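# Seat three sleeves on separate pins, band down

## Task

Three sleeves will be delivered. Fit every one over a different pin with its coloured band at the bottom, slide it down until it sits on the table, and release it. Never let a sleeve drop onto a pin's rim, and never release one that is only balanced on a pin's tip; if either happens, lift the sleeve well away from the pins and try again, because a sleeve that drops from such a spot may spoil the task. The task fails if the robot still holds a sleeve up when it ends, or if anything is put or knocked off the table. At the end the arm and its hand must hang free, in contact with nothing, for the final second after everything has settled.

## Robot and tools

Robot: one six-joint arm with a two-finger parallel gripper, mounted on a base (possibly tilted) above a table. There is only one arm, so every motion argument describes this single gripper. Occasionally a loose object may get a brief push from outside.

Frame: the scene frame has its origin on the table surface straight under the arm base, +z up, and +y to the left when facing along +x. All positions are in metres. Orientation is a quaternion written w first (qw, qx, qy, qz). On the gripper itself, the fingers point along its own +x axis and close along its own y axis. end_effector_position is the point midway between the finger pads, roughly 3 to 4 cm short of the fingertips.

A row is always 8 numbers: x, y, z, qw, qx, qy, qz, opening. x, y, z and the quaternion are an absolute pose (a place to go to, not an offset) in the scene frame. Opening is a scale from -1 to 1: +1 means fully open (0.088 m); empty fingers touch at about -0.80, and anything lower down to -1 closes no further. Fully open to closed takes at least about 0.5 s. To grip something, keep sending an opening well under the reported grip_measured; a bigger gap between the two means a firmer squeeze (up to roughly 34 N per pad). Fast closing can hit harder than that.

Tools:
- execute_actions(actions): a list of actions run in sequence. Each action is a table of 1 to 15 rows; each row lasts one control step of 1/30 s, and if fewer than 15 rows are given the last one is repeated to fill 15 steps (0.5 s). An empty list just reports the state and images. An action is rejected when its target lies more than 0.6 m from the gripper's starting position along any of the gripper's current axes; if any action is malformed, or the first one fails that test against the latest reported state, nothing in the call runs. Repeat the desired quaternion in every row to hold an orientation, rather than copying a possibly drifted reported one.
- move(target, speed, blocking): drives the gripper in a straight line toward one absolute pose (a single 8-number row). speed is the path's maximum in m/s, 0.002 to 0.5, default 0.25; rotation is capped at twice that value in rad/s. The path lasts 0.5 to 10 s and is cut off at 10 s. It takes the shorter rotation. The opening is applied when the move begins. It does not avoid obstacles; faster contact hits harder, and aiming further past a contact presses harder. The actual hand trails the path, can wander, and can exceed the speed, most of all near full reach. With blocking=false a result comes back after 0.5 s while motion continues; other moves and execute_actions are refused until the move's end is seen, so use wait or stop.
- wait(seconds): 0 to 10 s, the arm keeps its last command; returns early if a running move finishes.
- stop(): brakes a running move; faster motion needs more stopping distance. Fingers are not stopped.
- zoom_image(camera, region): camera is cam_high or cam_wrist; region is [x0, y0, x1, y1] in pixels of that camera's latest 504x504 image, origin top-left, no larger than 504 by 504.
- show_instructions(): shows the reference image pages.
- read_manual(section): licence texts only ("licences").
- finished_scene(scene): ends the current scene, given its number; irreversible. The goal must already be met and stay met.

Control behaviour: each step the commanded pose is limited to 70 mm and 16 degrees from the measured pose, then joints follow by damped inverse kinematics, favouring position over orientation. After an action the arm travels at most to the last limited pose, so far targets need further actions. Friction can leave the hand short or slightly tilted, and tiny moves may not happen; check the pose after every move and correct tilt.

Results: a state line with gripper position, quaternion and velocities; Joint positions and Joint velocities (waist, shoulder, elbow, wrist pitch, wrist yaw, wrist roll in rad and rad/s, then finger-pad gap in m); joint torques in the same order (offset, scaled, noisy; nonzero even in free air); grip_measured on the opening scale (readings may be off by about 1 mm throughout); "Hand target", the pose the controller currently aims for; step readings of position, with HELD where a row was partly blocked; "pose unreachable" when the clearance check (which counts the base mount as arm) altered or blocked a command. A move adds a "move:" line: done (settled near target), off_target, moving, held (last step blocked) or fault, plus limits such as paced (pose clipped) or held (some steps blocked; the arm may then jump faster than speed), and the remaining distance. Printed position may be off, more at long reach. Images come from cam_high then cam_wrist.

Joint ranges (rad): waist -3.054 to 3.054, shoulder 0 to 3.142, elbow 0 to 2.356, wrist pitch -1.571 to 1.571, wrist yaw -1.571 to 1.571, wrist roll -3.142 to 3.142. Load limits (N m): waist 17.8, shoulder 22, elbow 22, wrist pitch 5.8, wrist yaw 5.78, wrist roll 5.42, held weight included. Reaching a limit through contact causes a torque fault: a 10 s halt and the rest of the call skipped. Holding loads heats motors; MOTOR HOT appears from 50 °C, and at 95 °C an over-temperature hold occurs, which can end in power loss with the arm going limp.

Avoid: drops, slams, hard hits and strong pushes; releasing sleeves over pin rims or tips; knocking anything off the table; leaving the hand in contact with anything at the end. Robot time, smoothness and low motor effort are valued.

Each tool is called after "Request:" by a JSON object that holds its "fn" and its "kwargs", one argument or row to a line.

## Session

Request:
{"fn": "show_instructions", "kwargs": {

}}

Request:
{"fn": "wait", "kwargs": {
  "seconds": 8
}}

Reference images for this scene: manual page 1, manual page 2, manual page 3, manual page 4.

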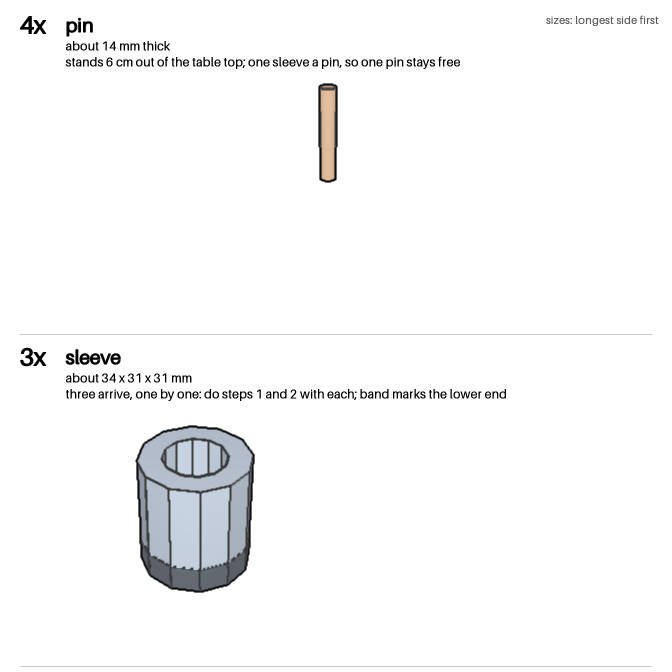

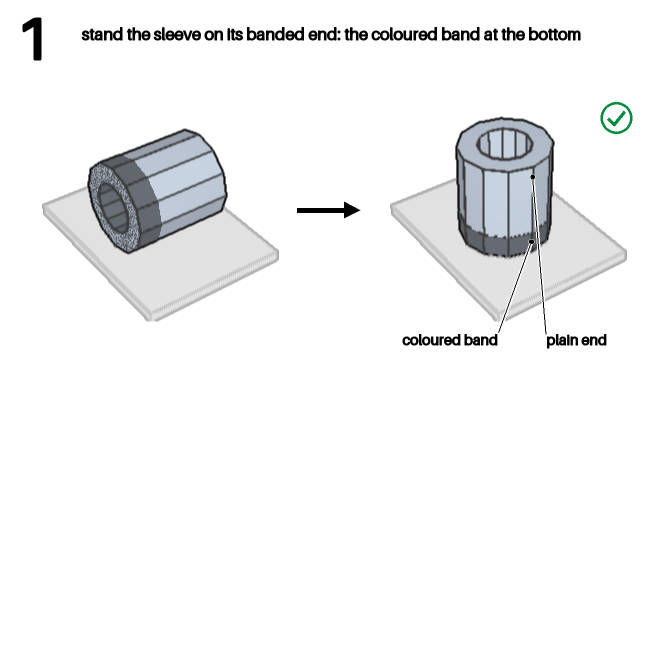

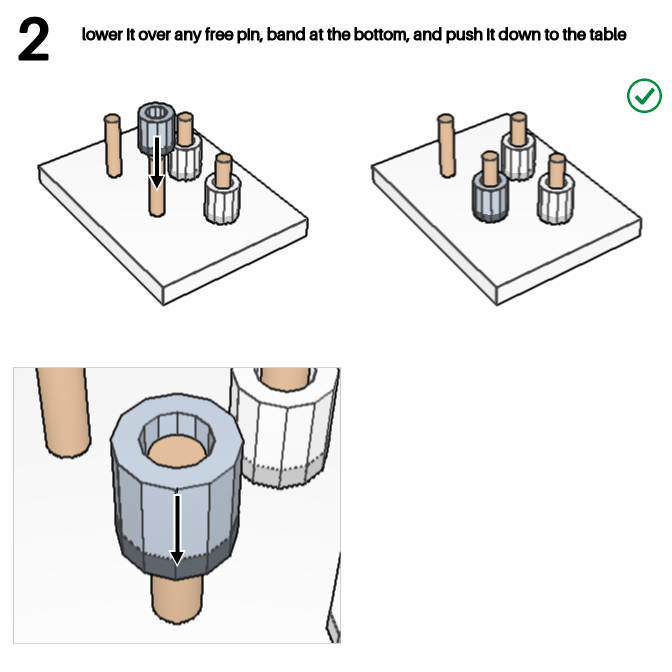

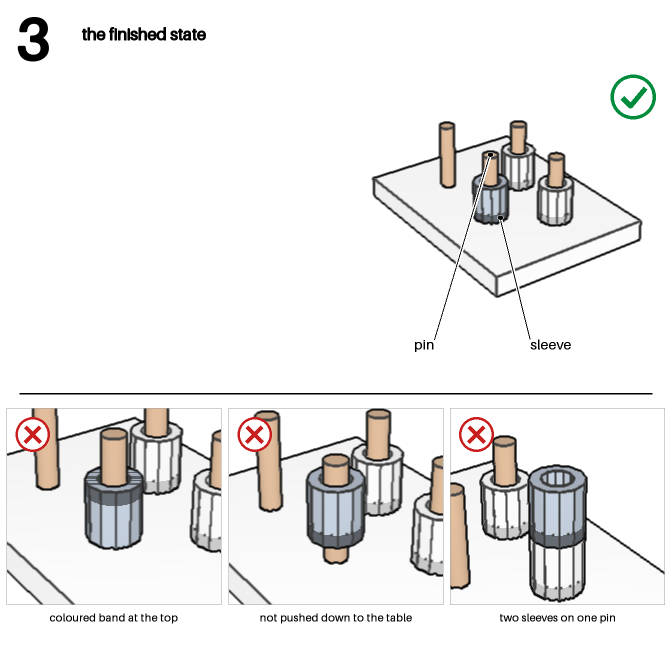

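Scene clock: 8.00 s.
end_effector_position=(+0.4750, +0.2324, +0.3055) grip_measured=+0.839 end_effector_quat_wxyz=(+0.674, -0.726, +0.083, -0.111) end_effector_velocity=(+0.000, +0.000, -0.002) end_effector_angular_velocity=(-0.006, +0.021, +0.008)
Joint positions: [ 0.466  1.494  1.076  0.346  0.543 -0.803  0.08 ]
Joint velocities: [-0.002 -0.002 -0.002 -0.007 -0.022 -0.007 -0.   ]
Joint torques (N m, as the arm reports them, + toward a larger angle): [-5.59 -6.08  5.4   1.59  0.56  0.08]
Heat: hottest waist 32 °C (+0.0 °C/min).
Hand target: +0.475, +0.232, +0.305; +0.674, -0.726, +0.083, -0.111
wait: 8.00 s; at rest by 0.17 s

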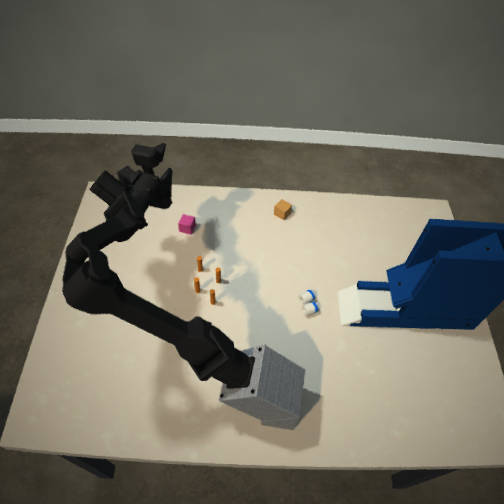

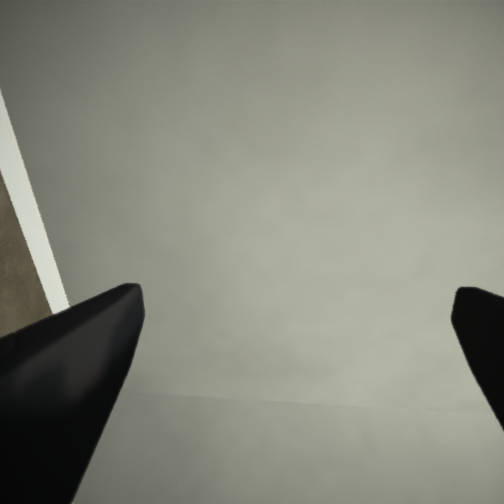

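Same pins.

Request:
{"fn": "move", "kwargs": {
  "target": [0.25,-0.2,0.2,0.707,0,0.707,0,1]
}}

Scene clock: 13.83 s.
end_effector_position=(+0.2523, -0.2004, +0.2003) grip_measured=+1.000 end_effector_quat_wxyz=(+0.708, -0.005, +0.707, -0.003) end_effector_velocity=(-0.002, +0.003, -0.001) end_effector_angular_velocity=(+0.023, +0.004, +0.006)
Joint positions: [-0.667  2.539  1.459 -1.078 -0.57  -1.037  0.088]
Joint velocities: [-0.002  0.007  0.002 -0.022 -0.007 -0.022  0.   ]
Joint torques (N m, as the arm reports them, + toward a larger angle): [-6.23 -5.4   6.43  0.19  0.11 -0.15]
Heat: hottest waist 33 °C (+4.3 °C/min).
Hand target: +0.252, -0.203, +0.198; +0.705, -0.005, +0.709, -0.001
Off the commanded pose: 0.002 m, 1 deg.
move: done

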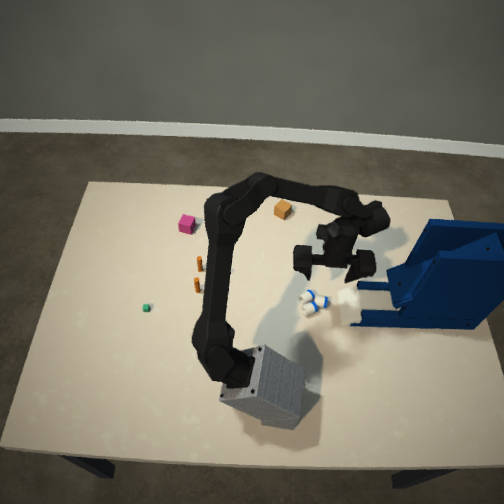

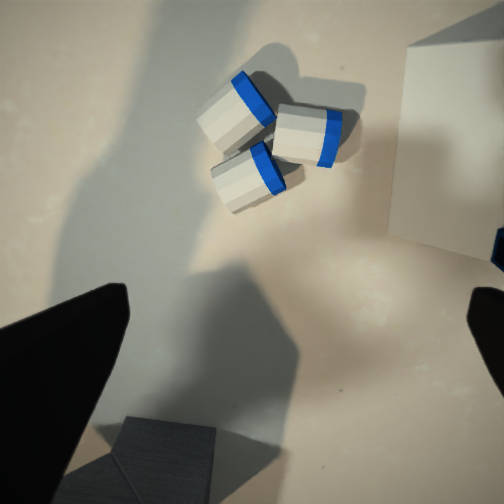

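Request:
{"fn": "move", "kwargs": {
  "target": [0.28,-0.192,0.078,0.44,-0.527,0.627,0.369,0.15]
}}

Scene clock: 20.50 s.
end_effector_position=(+0.2831, -0.1933, +0.0794) grip_measured=+0.150 end_effector_quat_wxyz=(+0.445, -0.526, +0.625, +0.367) end_effector_velocity=(-0.001, +0.002, +0.001) end_effector_angular_velocity=(+0.023, -0.004, +0.013)
Joint positions: [-0.284  2.512  1.125 -0.351 -0.435 -1.904  0.046]
Joint velocities: [-0.007 -0.002 -0.002 -0.007 -0.022 -0.022 -0.   ]
Joint torques (N m, as the arm reports them, + toward a larger angle): [-6.63 -6.47  2.49  0.64  0.34 -0.18]
Heat: hottest waist 34 °C (+5.9 °C/min).
Hand target: +0.281, -0.192, +0.078; +0.441, -0.527, +0.626, +0.370
Off the commanded pose: 0.004 m, 1 deg.
move: done

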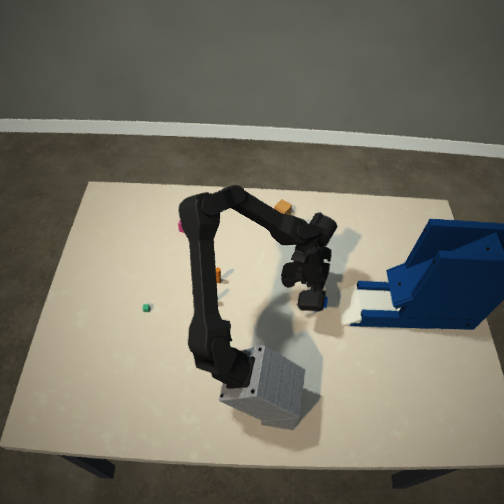

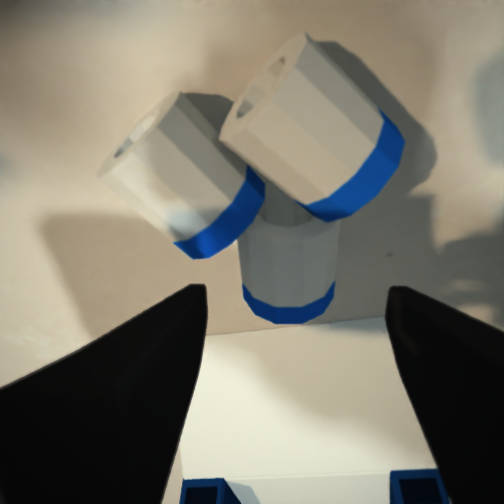

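Request:
{"fn": "move", "kwargs": {
  "target": [0.274,-0.207,0.035,0.44,-0.527,0.627,0.369,0.15],
  "speed": 0.04
}}

Request:
{"fn": "move", "kwargs": {
  "target": [0.274,-0.207,0.035,0.44,-0.527,0.627,0.369,-0.5]
}}

Request:
{"fn": "move", "kwargs": {
  "target": [0.285,-0.21,0.11,0.44,-0.527,0.627,0.369,-0.5],
  "speed": 0.1
}}

Request:
{"fn": "move", "kwargs": {
  "target": [0.36,-0.13,0.11,0.707,0,0.707,0,-0.5],
  "speed": 0.35
}}

Request:
{"fn": "move", "kwargs": {
  "target": [0.40,-0.11,0.07,0.845,0.108,0.187,-0.488,-0.5],
  "speed": 0.35
}}

Request:
{"fn": "move", "kwargs": {
  "target": [0.40,-0.11,0.024,0.845,0.108,0.187,-0.488,-0.5],
  "speed": 0.03
}}

Request:
{"fn": "move", "kwargs": {
  "target": [0.40,-0.11,0.028,0.845,0.108,0.187,-0.488,0.3],
  "speed": 0.02
}}

Request:
{"fn": "move", "kwargs": {
  "target": [0.40,-0.11,0.1,0.845,0.108,0.187,-0.488,0.3],
  "speed": 0.1
}}

Request:
{"fn": "move", "kwargs": {
  "target": [0.41,-0.13,0.09,0.707,0,0.707,0,0.3],
  "speed": 0.35
}}

Scene clock: 30.63 s.
end_effector_position=(+0.2789, -0.2081, +0.0398) grip_measured=+0.150 end_effector_quat_wxyz=(+0.439, -0.534, +0.624, +0.366) end_effector_velocity=(-0.003, +0.002, -0.002) end_effector_angular_velocity=(+0.011, +0.004, -0.013)
Joint positions: [-0.228  2.63   1.123 -0.193 -0.432 -1.851  0.046]
Joint velocities: [ 0.002  0.002 -0.002 -0.007 -0.007  0.007 -0.   ]
Joint torques (N m, as the arm reports them, + toward a larger angle): [-6.59 -4.91  2.21  0.68  0.04  0.09]
Heat: hottest waist 35 °C (+5.9 °C/min).
Hand target: +0.274, -0.207, +0.035; +0.440, -0.527, +0.627, +0.369
Off the commanded pose: 0.007 m, 1 deg.
move: done

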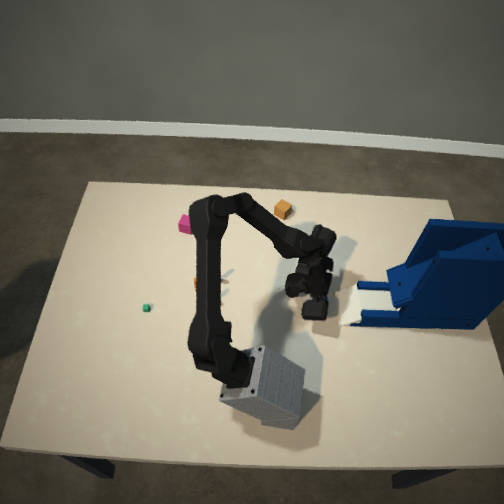

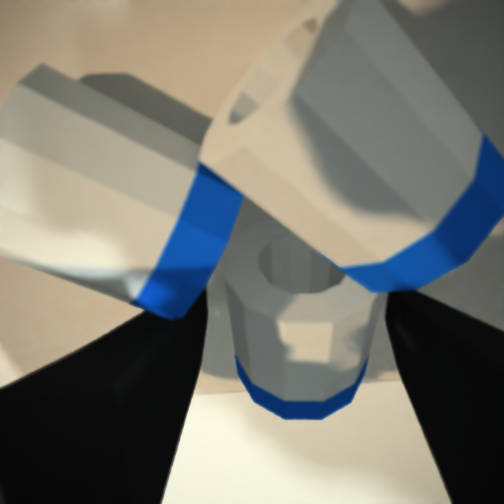

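Scene clock: 31.33 s.
end_effector_position=(+0.2789, -0.2082, +0.0398) grip_measured=-0.188 end_effector_quat_wxyz=(+0.439, -0.534, +0.624, +0.366) end_effector_velocity=(-0.001, +0.002, +0.000) end_effector_angular_velocity=(+0.009, +0.002, +0.001)
Joint positions: [-0.228  2.63   1.123 -0.192 -0.432 -1.851  0.03 ]
Joint velocities: [-0.002 -0.002 -0.002 -0.007 -0.007 -0.007 -0.   ]
Joint torques (N m, as the arm reports them, + toward a larger angle): [-6.65 -4.81  2.23  0.67  0.05  0.12]
Heat: hottest waist 35 °C (+5.8 °C/min).
Hand target: +0.274, -0.207, +0.035; +0.440, -0.527, +0.627, +0.369
Off the commanded pose: 0.007 m, 1 deg.
move: done

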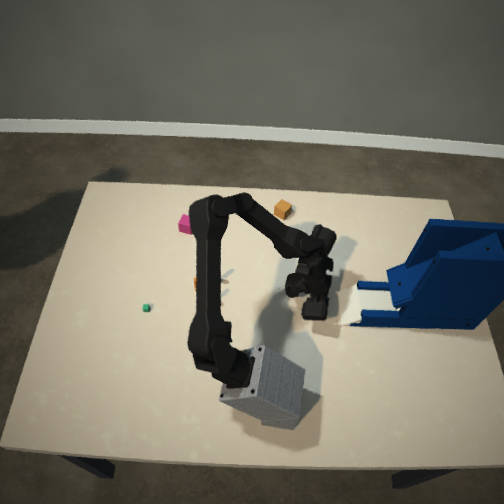

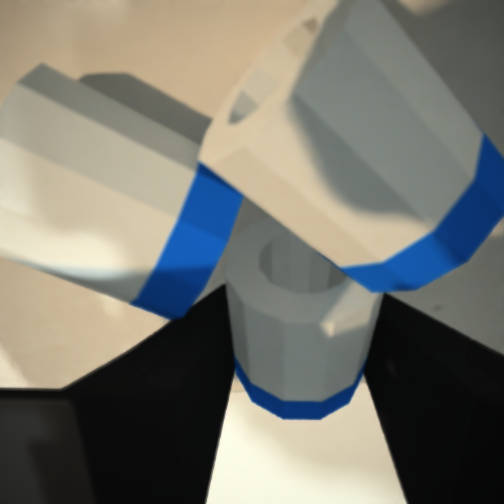

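Scene clock: 32.40 s.
end_effector_position=(+0.2812, -0.2097, +0.1071) grip_measured=-0.189 end_effector_quat_wxyz=(+0.443, -0.521, +0.629, +0.369) end_effector_velocity=(-0.000, +0.002, +0.001) end_effector_angular_velocity=(+0.021, -0.011, +0.000)
Joint positions: [-0.37   2.518  1.204 -0.475 -0.413 -2.     0.03 ]
Joint velocities: [-0.007 -0.002 -0.002 -0.007 -0.022 -0.007 -0.   ]
Joint torques (N m, as the arm reports them, + toward a larger angle): [-7.   -6.8   5.09  0.44  0.36 -0.09]
Heat: hottest waist 35 °C (+5.6 °C/min).
Hand target: +0.285, -0.210, +0.110; +0.439, -0.527, +0.627, +0.369
Off the commanded pose: 0.005 m, 1 deg.
move: done

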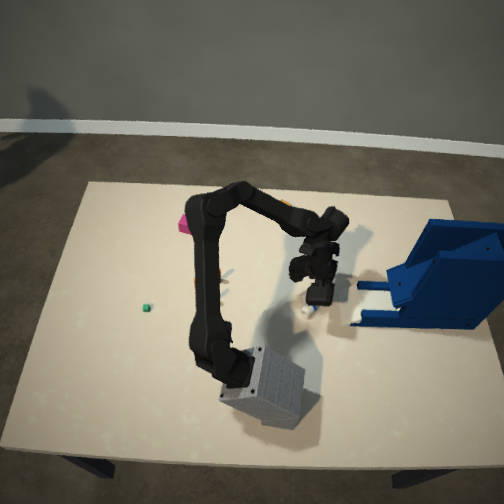

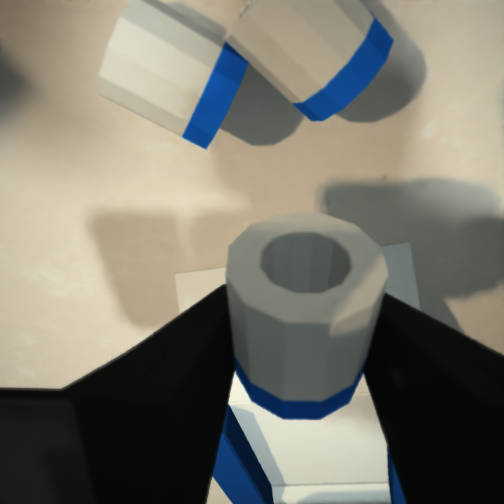

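Scene clock: 34.93 s.
end_effector_position=(+0.3562, -0.1320, +0.1090) grip_measured=-0.190 end_effector_quat_wxyz=(+0.706, +0.002, +0.708, -0.002) end_effector_velocity=(+0.001, +0.005, -0.000) end_effector_angular_velocity=(+0.021, -0.006, -0.011)
Joint positions: [-0.263  2.546  1.492 -0.832 -0.754 -0.576  0.03 ]
Joint velocities: [ 0.002 -0.002 -0.002 -0.007 -0.022  0.007 -0.   ]
Joint torques (N m, as the arm reports them, + toward a larger angle): [-7.93 -7.28  4.79  0.5  -0.15  0.12]
Heat: hottest waist 35 °C (+5.2 °C/min).
Hand target: +0.360, -0.130, +0.110; +0.708, +0.000, +0.706, +0.001
Off the commanded pose: 0.004 m, 0 deg.
move: done

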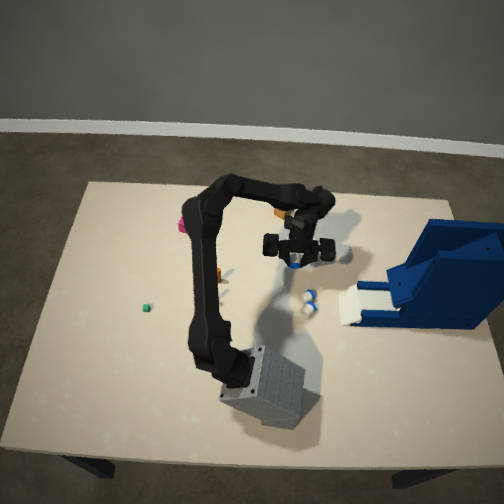

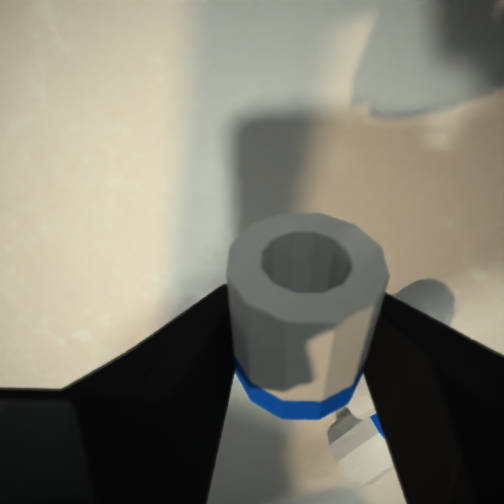

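Scene clock: 37.60 s.
end_effector_position=(+0.4008, -0.1072, +0.0734) grip_measured=-0.189 end_effector_quat_wxyz=(+0.846, +0.111, +0.188, -0.487) end_effector_velocity=(-0.002, +0.001, -0.002) end_effector_angular_velocity=(+0.022, +0.006, -0.004)
Joint positions: [0.24  2.276 0.899 0.375 0.292 1.286 0.03 ]
Joint velocities: [-0.002 -0.002 -0.002 -0.007 -0.022  0.007  0.   ]
Joint torques (N m, as the arm reports them, + toward a larger angle): [-6.98 -4.36  2.43  0.71  0.83  0.15]
Heat: hottest waist 35 °C (+4.8 °C/min).
Hand target: +0.401, -0.108, +0.071; +0.845, +0.110, +0.188, -0.489
Off the commanded pose: 0.004 m, 0 deg.
move: done

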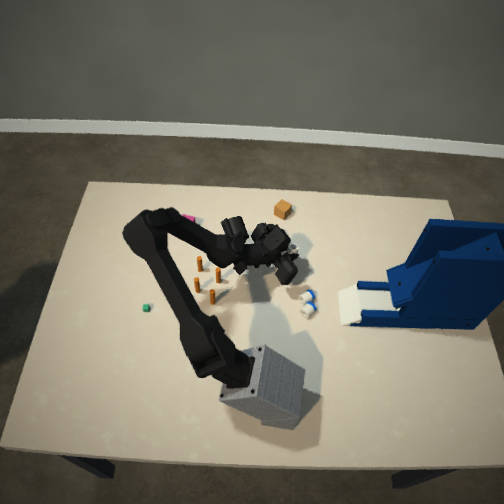

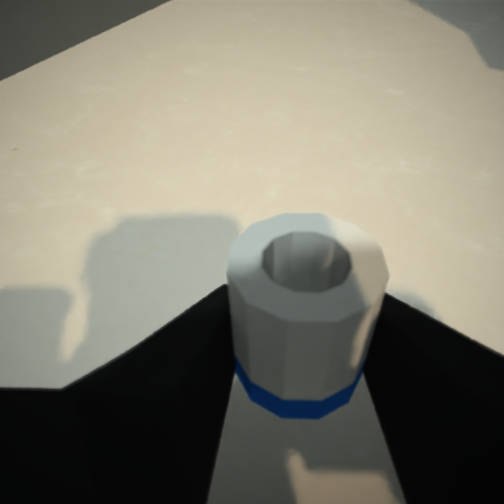

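Scene clock: 39.50 s.
end_effector_position=(+0.4005, -0.1091, +0.0268) grip_measured=-0.189 end_effector_quat_wxyz=(+0.846, +0.109, +0.188, -0.488) end_effector_velocity=(+0.003, +0.003, -0.001) end_effector_angular_velocity=(+0.018, +0.005, +0.014)
Joint positions: [0.334 2.415 0.965 0.42  0.344 1.368 0.03 ]
Joint velocities: [-0.002 -0.002  0.002  0.007 -0.022 -0.007  0.   ]
Joint torques (N m, as the arm reports them, + toward a larger angle): [-7.01 -4.32  1.56  0.89  0.81  0.18]
Heat: hottest waist 36 °C (+6.1 °C/min).
Hand target: +0.400, -0.110, +0.024; +0.845, +0.109, +0.188, -0.488
Off the commanded pose: 0.003 m, 0 deg.
move: done

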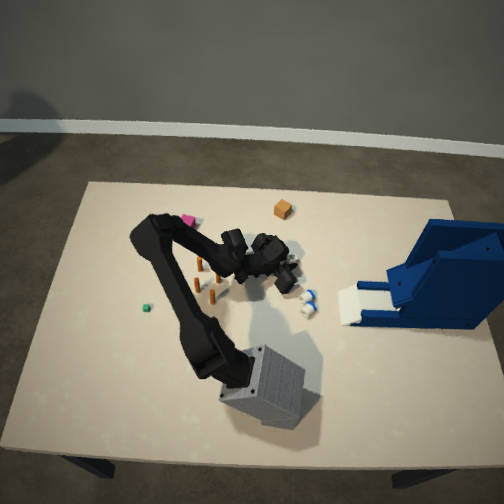

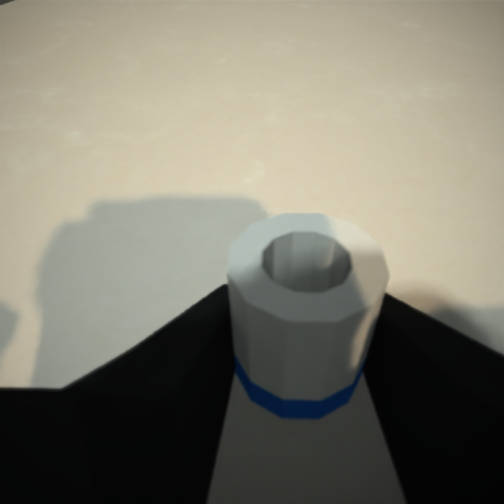

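Scene clock: 40.20 s.
end_effector_position=(+0.4006, -0.1100, +0.0278) grip_measured=+0.299 end_effector_quat_wxyz=(+0.845, +0.110, +0.186, -0.488) end_effector_velocity=(-0.003, -0.001, -0.003) end_effector_angular_velocity=(+0.007, +0.033, +0.003)
Joint positions: [0.331 2.415 0.965 0.42  0.345 1.368 0.054]
Joint velocities: [-0.002  0.002 -0.002 -0.007 -0.022 -0.022 -0.   ]
Joint torques (N m, as the arm reports them, + toward a larger angle): [-7.57 -5.55  0.59  0.76  0.7  -0.09]
Heat: hottest waist 36 °C (+6.0 °C/min).
Hand target: +0.400, -0.110, +0.028; +0.845, +0.108, +0.187, -0.488
Off the commanded pose: 0.001 m, 0 deg.
move: done

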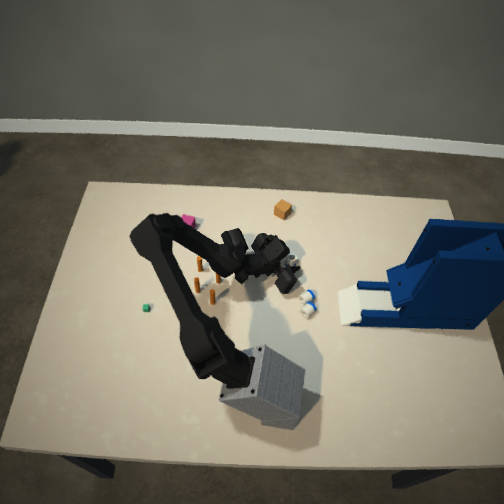

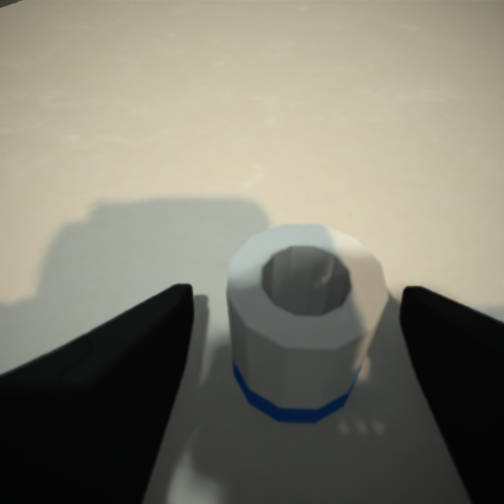

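Scene clock: 41.27 s.
end_effector_position=(+0.4018, -0.1113, +0.1005) grip_measured=+0.300 end_effector_quat_wxyz=(+0.846, +0.109, +0.183, -0.489) end_effector_velocity=(-0.008, -0.001, -0.004) end_effector_angular_velocity=(+0.009, +0.039, -0.002)
Joint positions: [0.179 2.215 0.881 0.347 0.271 1.234 0.054]
Joint velocities: [-0.002 -0.002 -0.017 -0.007 -0.022 -0.022 -0.   ]
Joint torques (N m, as the arm reports them, + toward a larger angle): [-7.32 -6.12  1.47  0.81  0.49 -0.14]
Heat: hottest waist 36 °C (+5.8 °C/min).
Hand target: +0.400, -0.110, +0.100; +0.846, +0.107, +0.187, -0.488
Off the commanded pose: 0.002 m, 1 deg.
move: done

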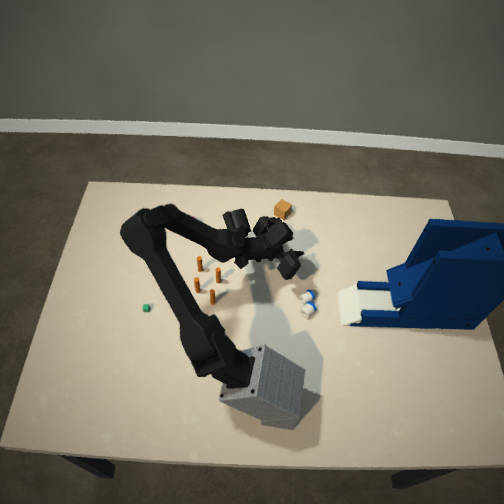

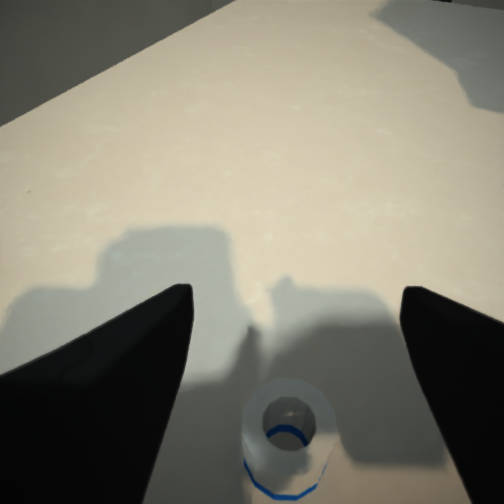

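Scene clock: 43.97 s.
end_effector_position=(+0.4102, -0.1299, +0.0920) grip_measured=+0.300 end_effector_quat_wxyz=(+0.709, -0.004, +0.705, -0.002) end_effector_velocity=(-0.003, +0.003, +0.004) end_effector_angular_velocity=(+0.017, +0.015, +0.006)
Joint positions: [-0.183  2.664  1.742 -0.873 -0.772 -0.465  0.054]
Joint velocities: [-0.007  0.002  0.017 -0.051 -0.007 -0.037 -0.   ]
Joint torques (N m, as the arm reports them, + toward a larger angle): [-9.27 -6.    5.22  0.17 -0.16 -0.21]
Heat: hottest waist 36 °C (+5.5 °C/min).
Hand target: +0.410, -0.131, +0.089; +0.707, -0.002, +0.707, +0.000
Off the commanded pose: 0.002 m, 1 deg.
move: done

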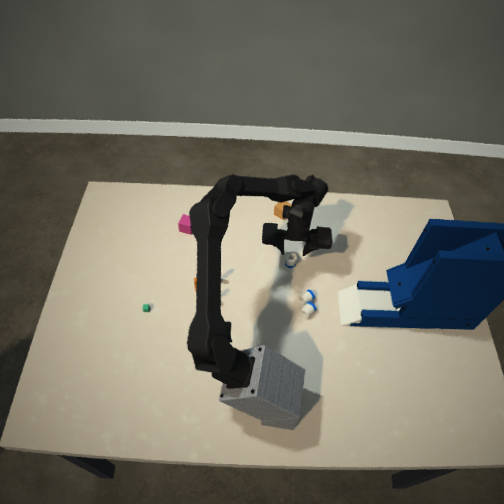

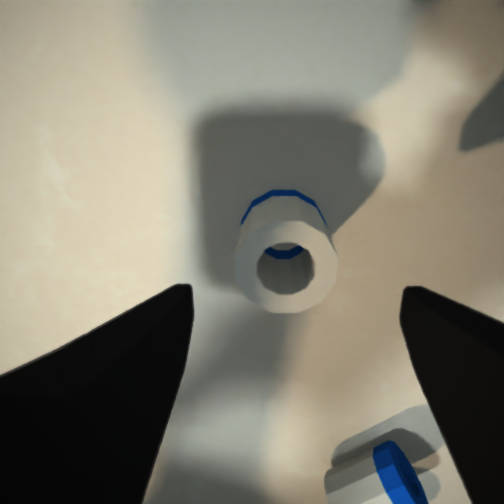

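Request:
{"fn": "move", "kwargs": {
  "target": [0.409,-0.129,0.044,0.707,0,0.707,0,0.3],
  "speed": 0.06
}}

Request:
{"fn": "move", "kwargs": {
  "target": [0.409,-0.129,0.044,0.707,0,0.707,0,-0.5]
}}

Request:
{"fn": "move", "kwargs": {
  "target": [0.4,-0.08,0.14,0.707,0,0.707,0,-0.5],
  "speed": 0.15
}}

Request:
{"fn": "move", "kwargs": {
  "target": [0.345,0.131,0.14,0.707,0,0.707,0,-0.5]
}}

Request:
{"fn": "move", "kwargs": {
  "target": [0.345,0.131,0.114,0.707,0,0.707,0,-0.5],
  "speed": 0.05
}}

Scene clock: 48.87 s.
end_effector_position=(+0.4146, -0.1281, +0.0502) grip_measured=+0.300 end_effector_quat_wxyz=(+0.712, -0.008, +0.702, +0.002) end_effector_velocity=(-0.002, +0.002, -0.000) end_effector_angular_velocity=(+0.024, -0.001, -0.017)
Joint positions: [-0.11   2.708  1.702 -0.707 -0.789 -0.368  0.054]
Joint velocities: [-0.002  0.002 -0.002 -0.007 -0.022  0.007 -0.   ]
Joint torques (N m, as the arm reports them, + toward a larger angle): [-9.06 -6.07  2.84  0.48 -0.2   0.14]
Heat: hottest waist 37 °C (+6.1 °C/min).
Hand target: +0.409, -0.129, +0.044; +0.707, +0.000, +0.707, +0.000
Off the commanded pose: 0.008 m, 1 deg.
move: done

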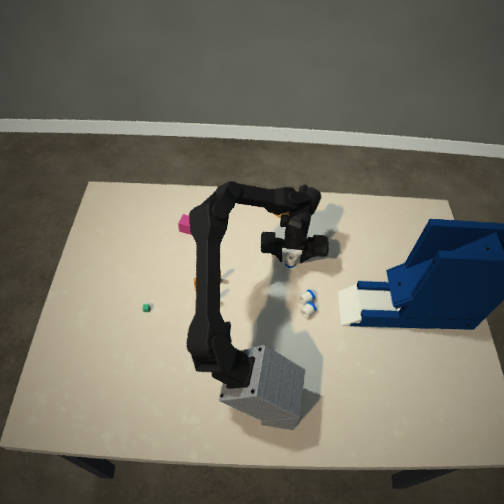

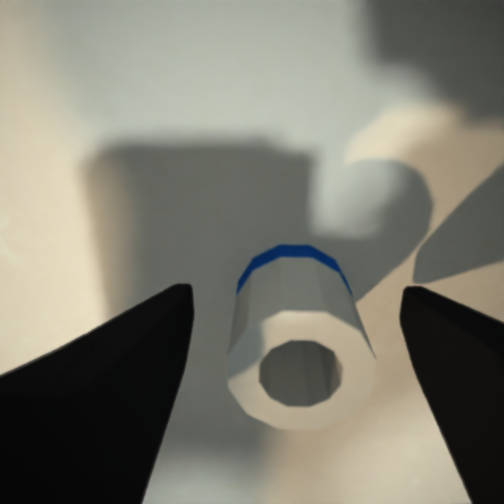

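Scene clock: 49.57 s.
end_effector_position=(+0.4148, -0.1281, +0.0502) grip_measured=-0.190 end_effector_quat_wxyz=(+0.712, -0.008, +0.702, +0.002) end_effector_velocity=(-0.001, +0.001, +0.001) end_effector_angular_velocity=(+0.008, +0.001, +0.015)
Joint positions: [-0.11   2.708  1.702 -0.706 -0.789 -0.368  0.03 ]
Joint velocities: [-0.002 -0.002 -0.002 -0.007 -0.007 -0.022 -0.   ]
Joint torques (N m, as the arm reports them, + toward a larger angle): [-9.05 -6.19  2.77  0.54 -0.14  0.15]
Heat: hottest waist 37 °C (+6.1 °C/min).
Hand target: +0.409, -0.129, +0.044; +0.707, +0.000, +0.707, -0.000
Off the commanded pose: 0.009 m, 1 deg.
move: off_target

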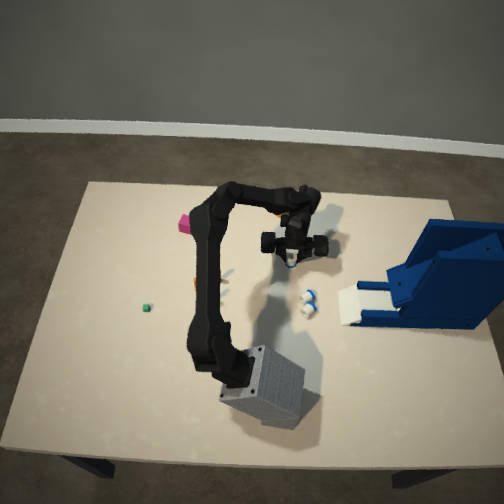

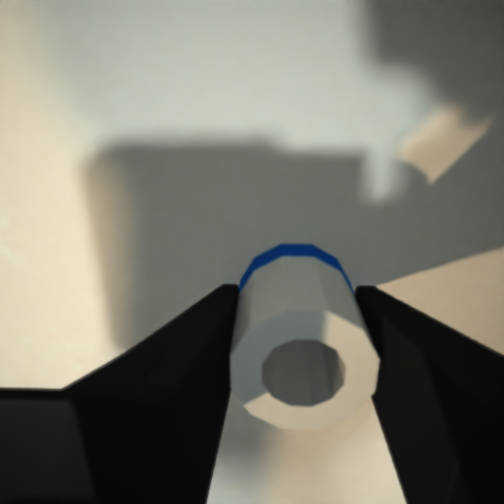

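Scene clock: 50.67 s.
end_effector_position=(+0.4021, -0.0811, +0.1405) grip_measured=-0.190 end_effector_quat_wxyz=(+0.710, +0.000, +0.705, -0.000) end_effector_velocity=(-0.003, -0.000, +0.002) end_effector_angular_velocity=(+0.010, -0.001, +0.008)
Joint positions: [-0.199  2.464  1.651 -1.    -0.777 -0.486  0.03 ]
Joint velocities: [-0.007 -0.002 -0.007 -0.007 -0.007 -0.022 -0.   ]
Joint torques (N m, as the arm reports them, + toward a larger angle): [-8.79 -7.29  3.36  0.23  0.12 -0.12]
Heat: hottest waist 38 °C (+7.1 °C/min).
Hand target: +0.400, -0.080, +0.140; +0.707, -0.000, +0.707, -0.000
Off the commanded pose: 0.002 m, 0 deg.
move: done

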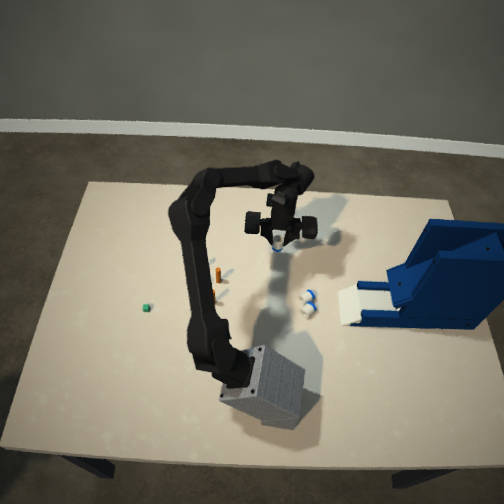

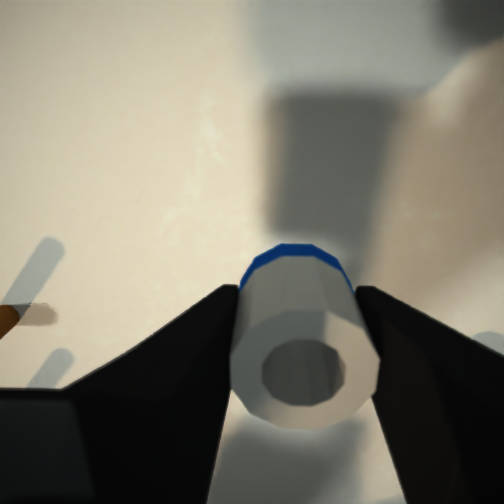

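Scene clock: 52.07 s.
end_effector_position=(+0.3470, +0.1309, +0.1405) grip_measured=-0.190 end_effector_quat_wxyz=(+0.709, +0.002, +0.705, +0.004) end_effector_velocity=(+0.000, -0.000, -0.000) end_effector_angular_velocity=(-0.007, -0.004, +0.014)
Joint positions: [ 0.16   1.8    1.229 -0.879 -0.806  0.019  0.03 ]
Joint velocities: [ 0.002 -0.002 -0.002  0.007  0.007 -0.007 -0.   ]
Joint torques (N m, as the arm reports them, + toward a larger angle): [-6.29 -5.87  3.08  0.52  0.13  0.13]
Heat: hottest waist 38 °C (+6.9 °C/min).
Hand target: +0.344, +0.131, +0.140; +0.708, +0.002, +0.706, +0.001
Off the commanded pose: 0.002 m, 1 deg.
move: done

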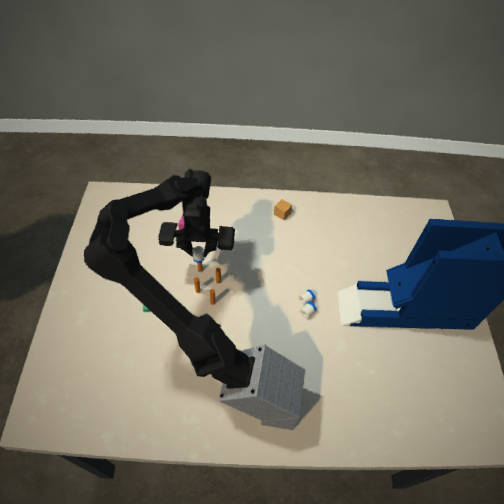

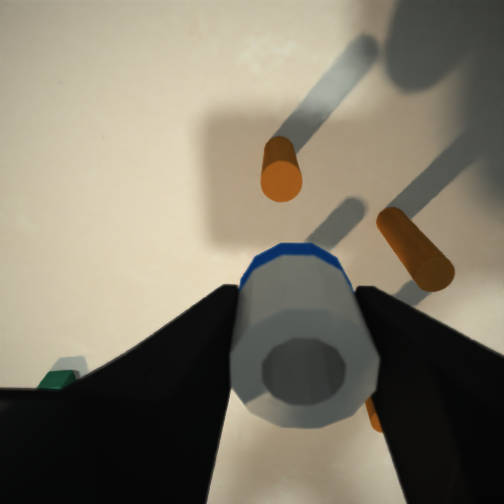

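Scene clock: 52.93 s.
end_effector_position=(+0.3483, +0.1344, +0.1186) grip_measured=-0.190 end_effector_quat_wxyz=(+0.712, -0.003, +0.702, +0.007) end_effector_velocity=(-0.003, +0.003, +0.001) end_effector_angular_velocity=(+0.021, +0.006, -0.014)
Joint positions: [ 0.215  1.808  1.183 -0.756 -0.795  0.097  0.03 ]
Joint velocities: [-0.002 -0.007 -0.007 -0.007 -0.022  0.007  0.   ]
Joint torques (N m, as the arm reports them, + toward a larger angle): [-6.14 -4.33  2.82  0.53  0.18  0.12]
Heat: hottest waist 38 °C (+6.8 °C/min).
Hand target: +0.345, +0.131, +0.114; +0.707, +0.000, +0.707, +0.000
Off the commanded pose: 0.007 m, 1 deg.
move: done

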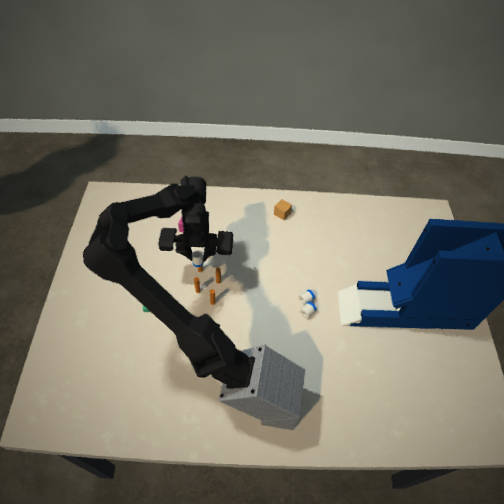

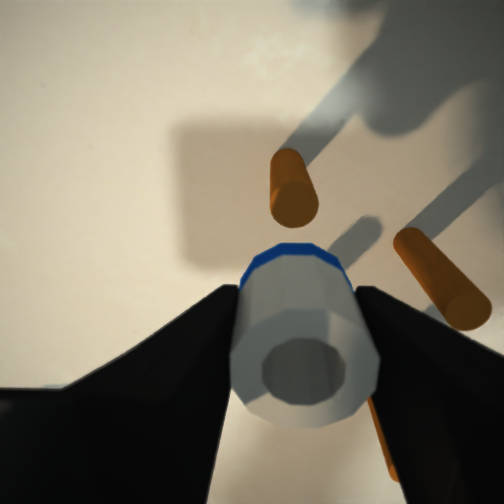

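Request:
{"fn": "move", "kwargs": {
  "target": [0.3675,0.131,0.126,0.707,0,0.707,0,-0.5],
  "speed": 0.04
}}

Request:
{"fn": "move", "kwargs": {
  "target": [0.3675,0.131,0.096,0.707,0,0.707,0,-0.5],
  "speed": 0.012
}}

Scene clock: 55.97 s.
end_effector_position=(+0.3659, +0.1322, +0.1270) grip_measured=-0.190 end_effector_quat_wxyz=(+0.708, +0.000, +0.706, -0.000) end_effector_velocity=(-0.002, +0.001, -0.001) end_effector_angular_velocity=(+0.007, +0.018, -0.007)
Joint positions: [ 0.192  1.873  1.298 -0.847 -0.795  0.065  0.03 ]
Joint velocities: [ 0.002  0.007  0.007 -0.022 -0.007 -0.007 -0.   ]
Joint torques (N m, as the arm reports them, + toward a larger angle): [-7.13 -4.7   5.1   0.14  0.04 -0.18]
Heat: hottest waist 38 °C (+6.4 °C/min).
Hand target: +0.368, +0.131, +0.126; +0.707, -0.000, +0.707, -0.000
Off the commanded pose: 0.002 m, 0 deg.
move: done

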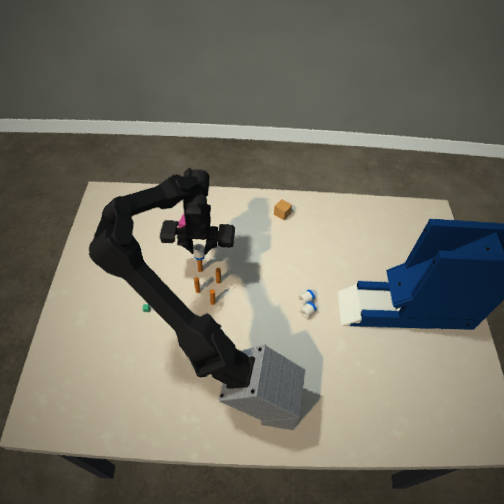

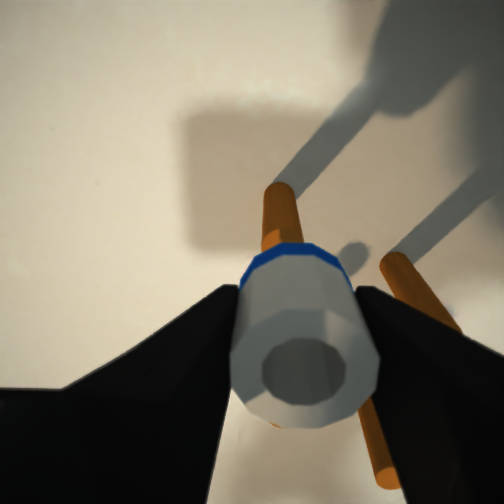

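Scene clock: 58.77 s.
end_effector_position=(+0.3709, +0.1348, +0.1011) grip_measured=-0.190 end_effector_quat_wxyz=(+0.712, -0.002, +0.702, +0.007) end_effector_velocity=(+0.001, -0.001, +0.001) end_effector_angular_velocity=(-0.007, -0.008, -0.004)
Joint positions: [ 0.247  1.902  1.263 -0.711 -0.789  0.141  0.03 ]
Joint velocities: [-0.002 -0.002 -0.002  0.007  0.007  0.007 -0.   ]
Joint torques (N m, as the arm reports them, + toward a larger angle): [-6.53 -4.74  2.73  0.59  0.19  0.16]
Heat: hottest waist 38 °C (+6.1 °C/min).
Hand target: +0.367, +0.131, +0.096; +0.707, +0.000, +0.707, +0.000
Off the commanded pose: 0.007 m, 1 deg.
move: done

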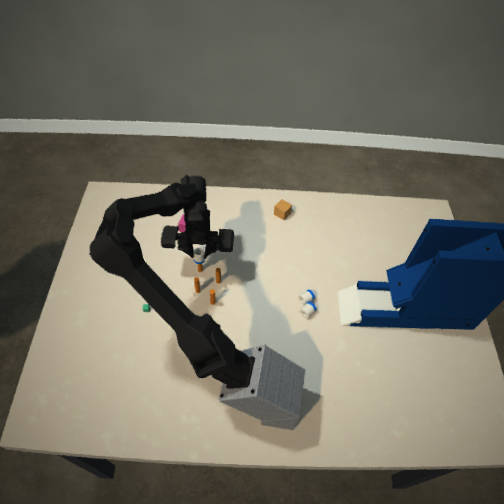

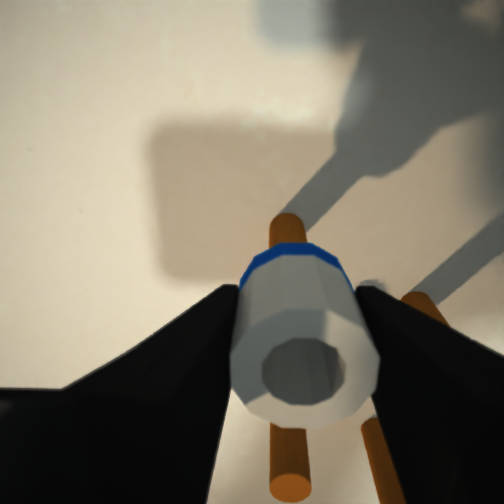

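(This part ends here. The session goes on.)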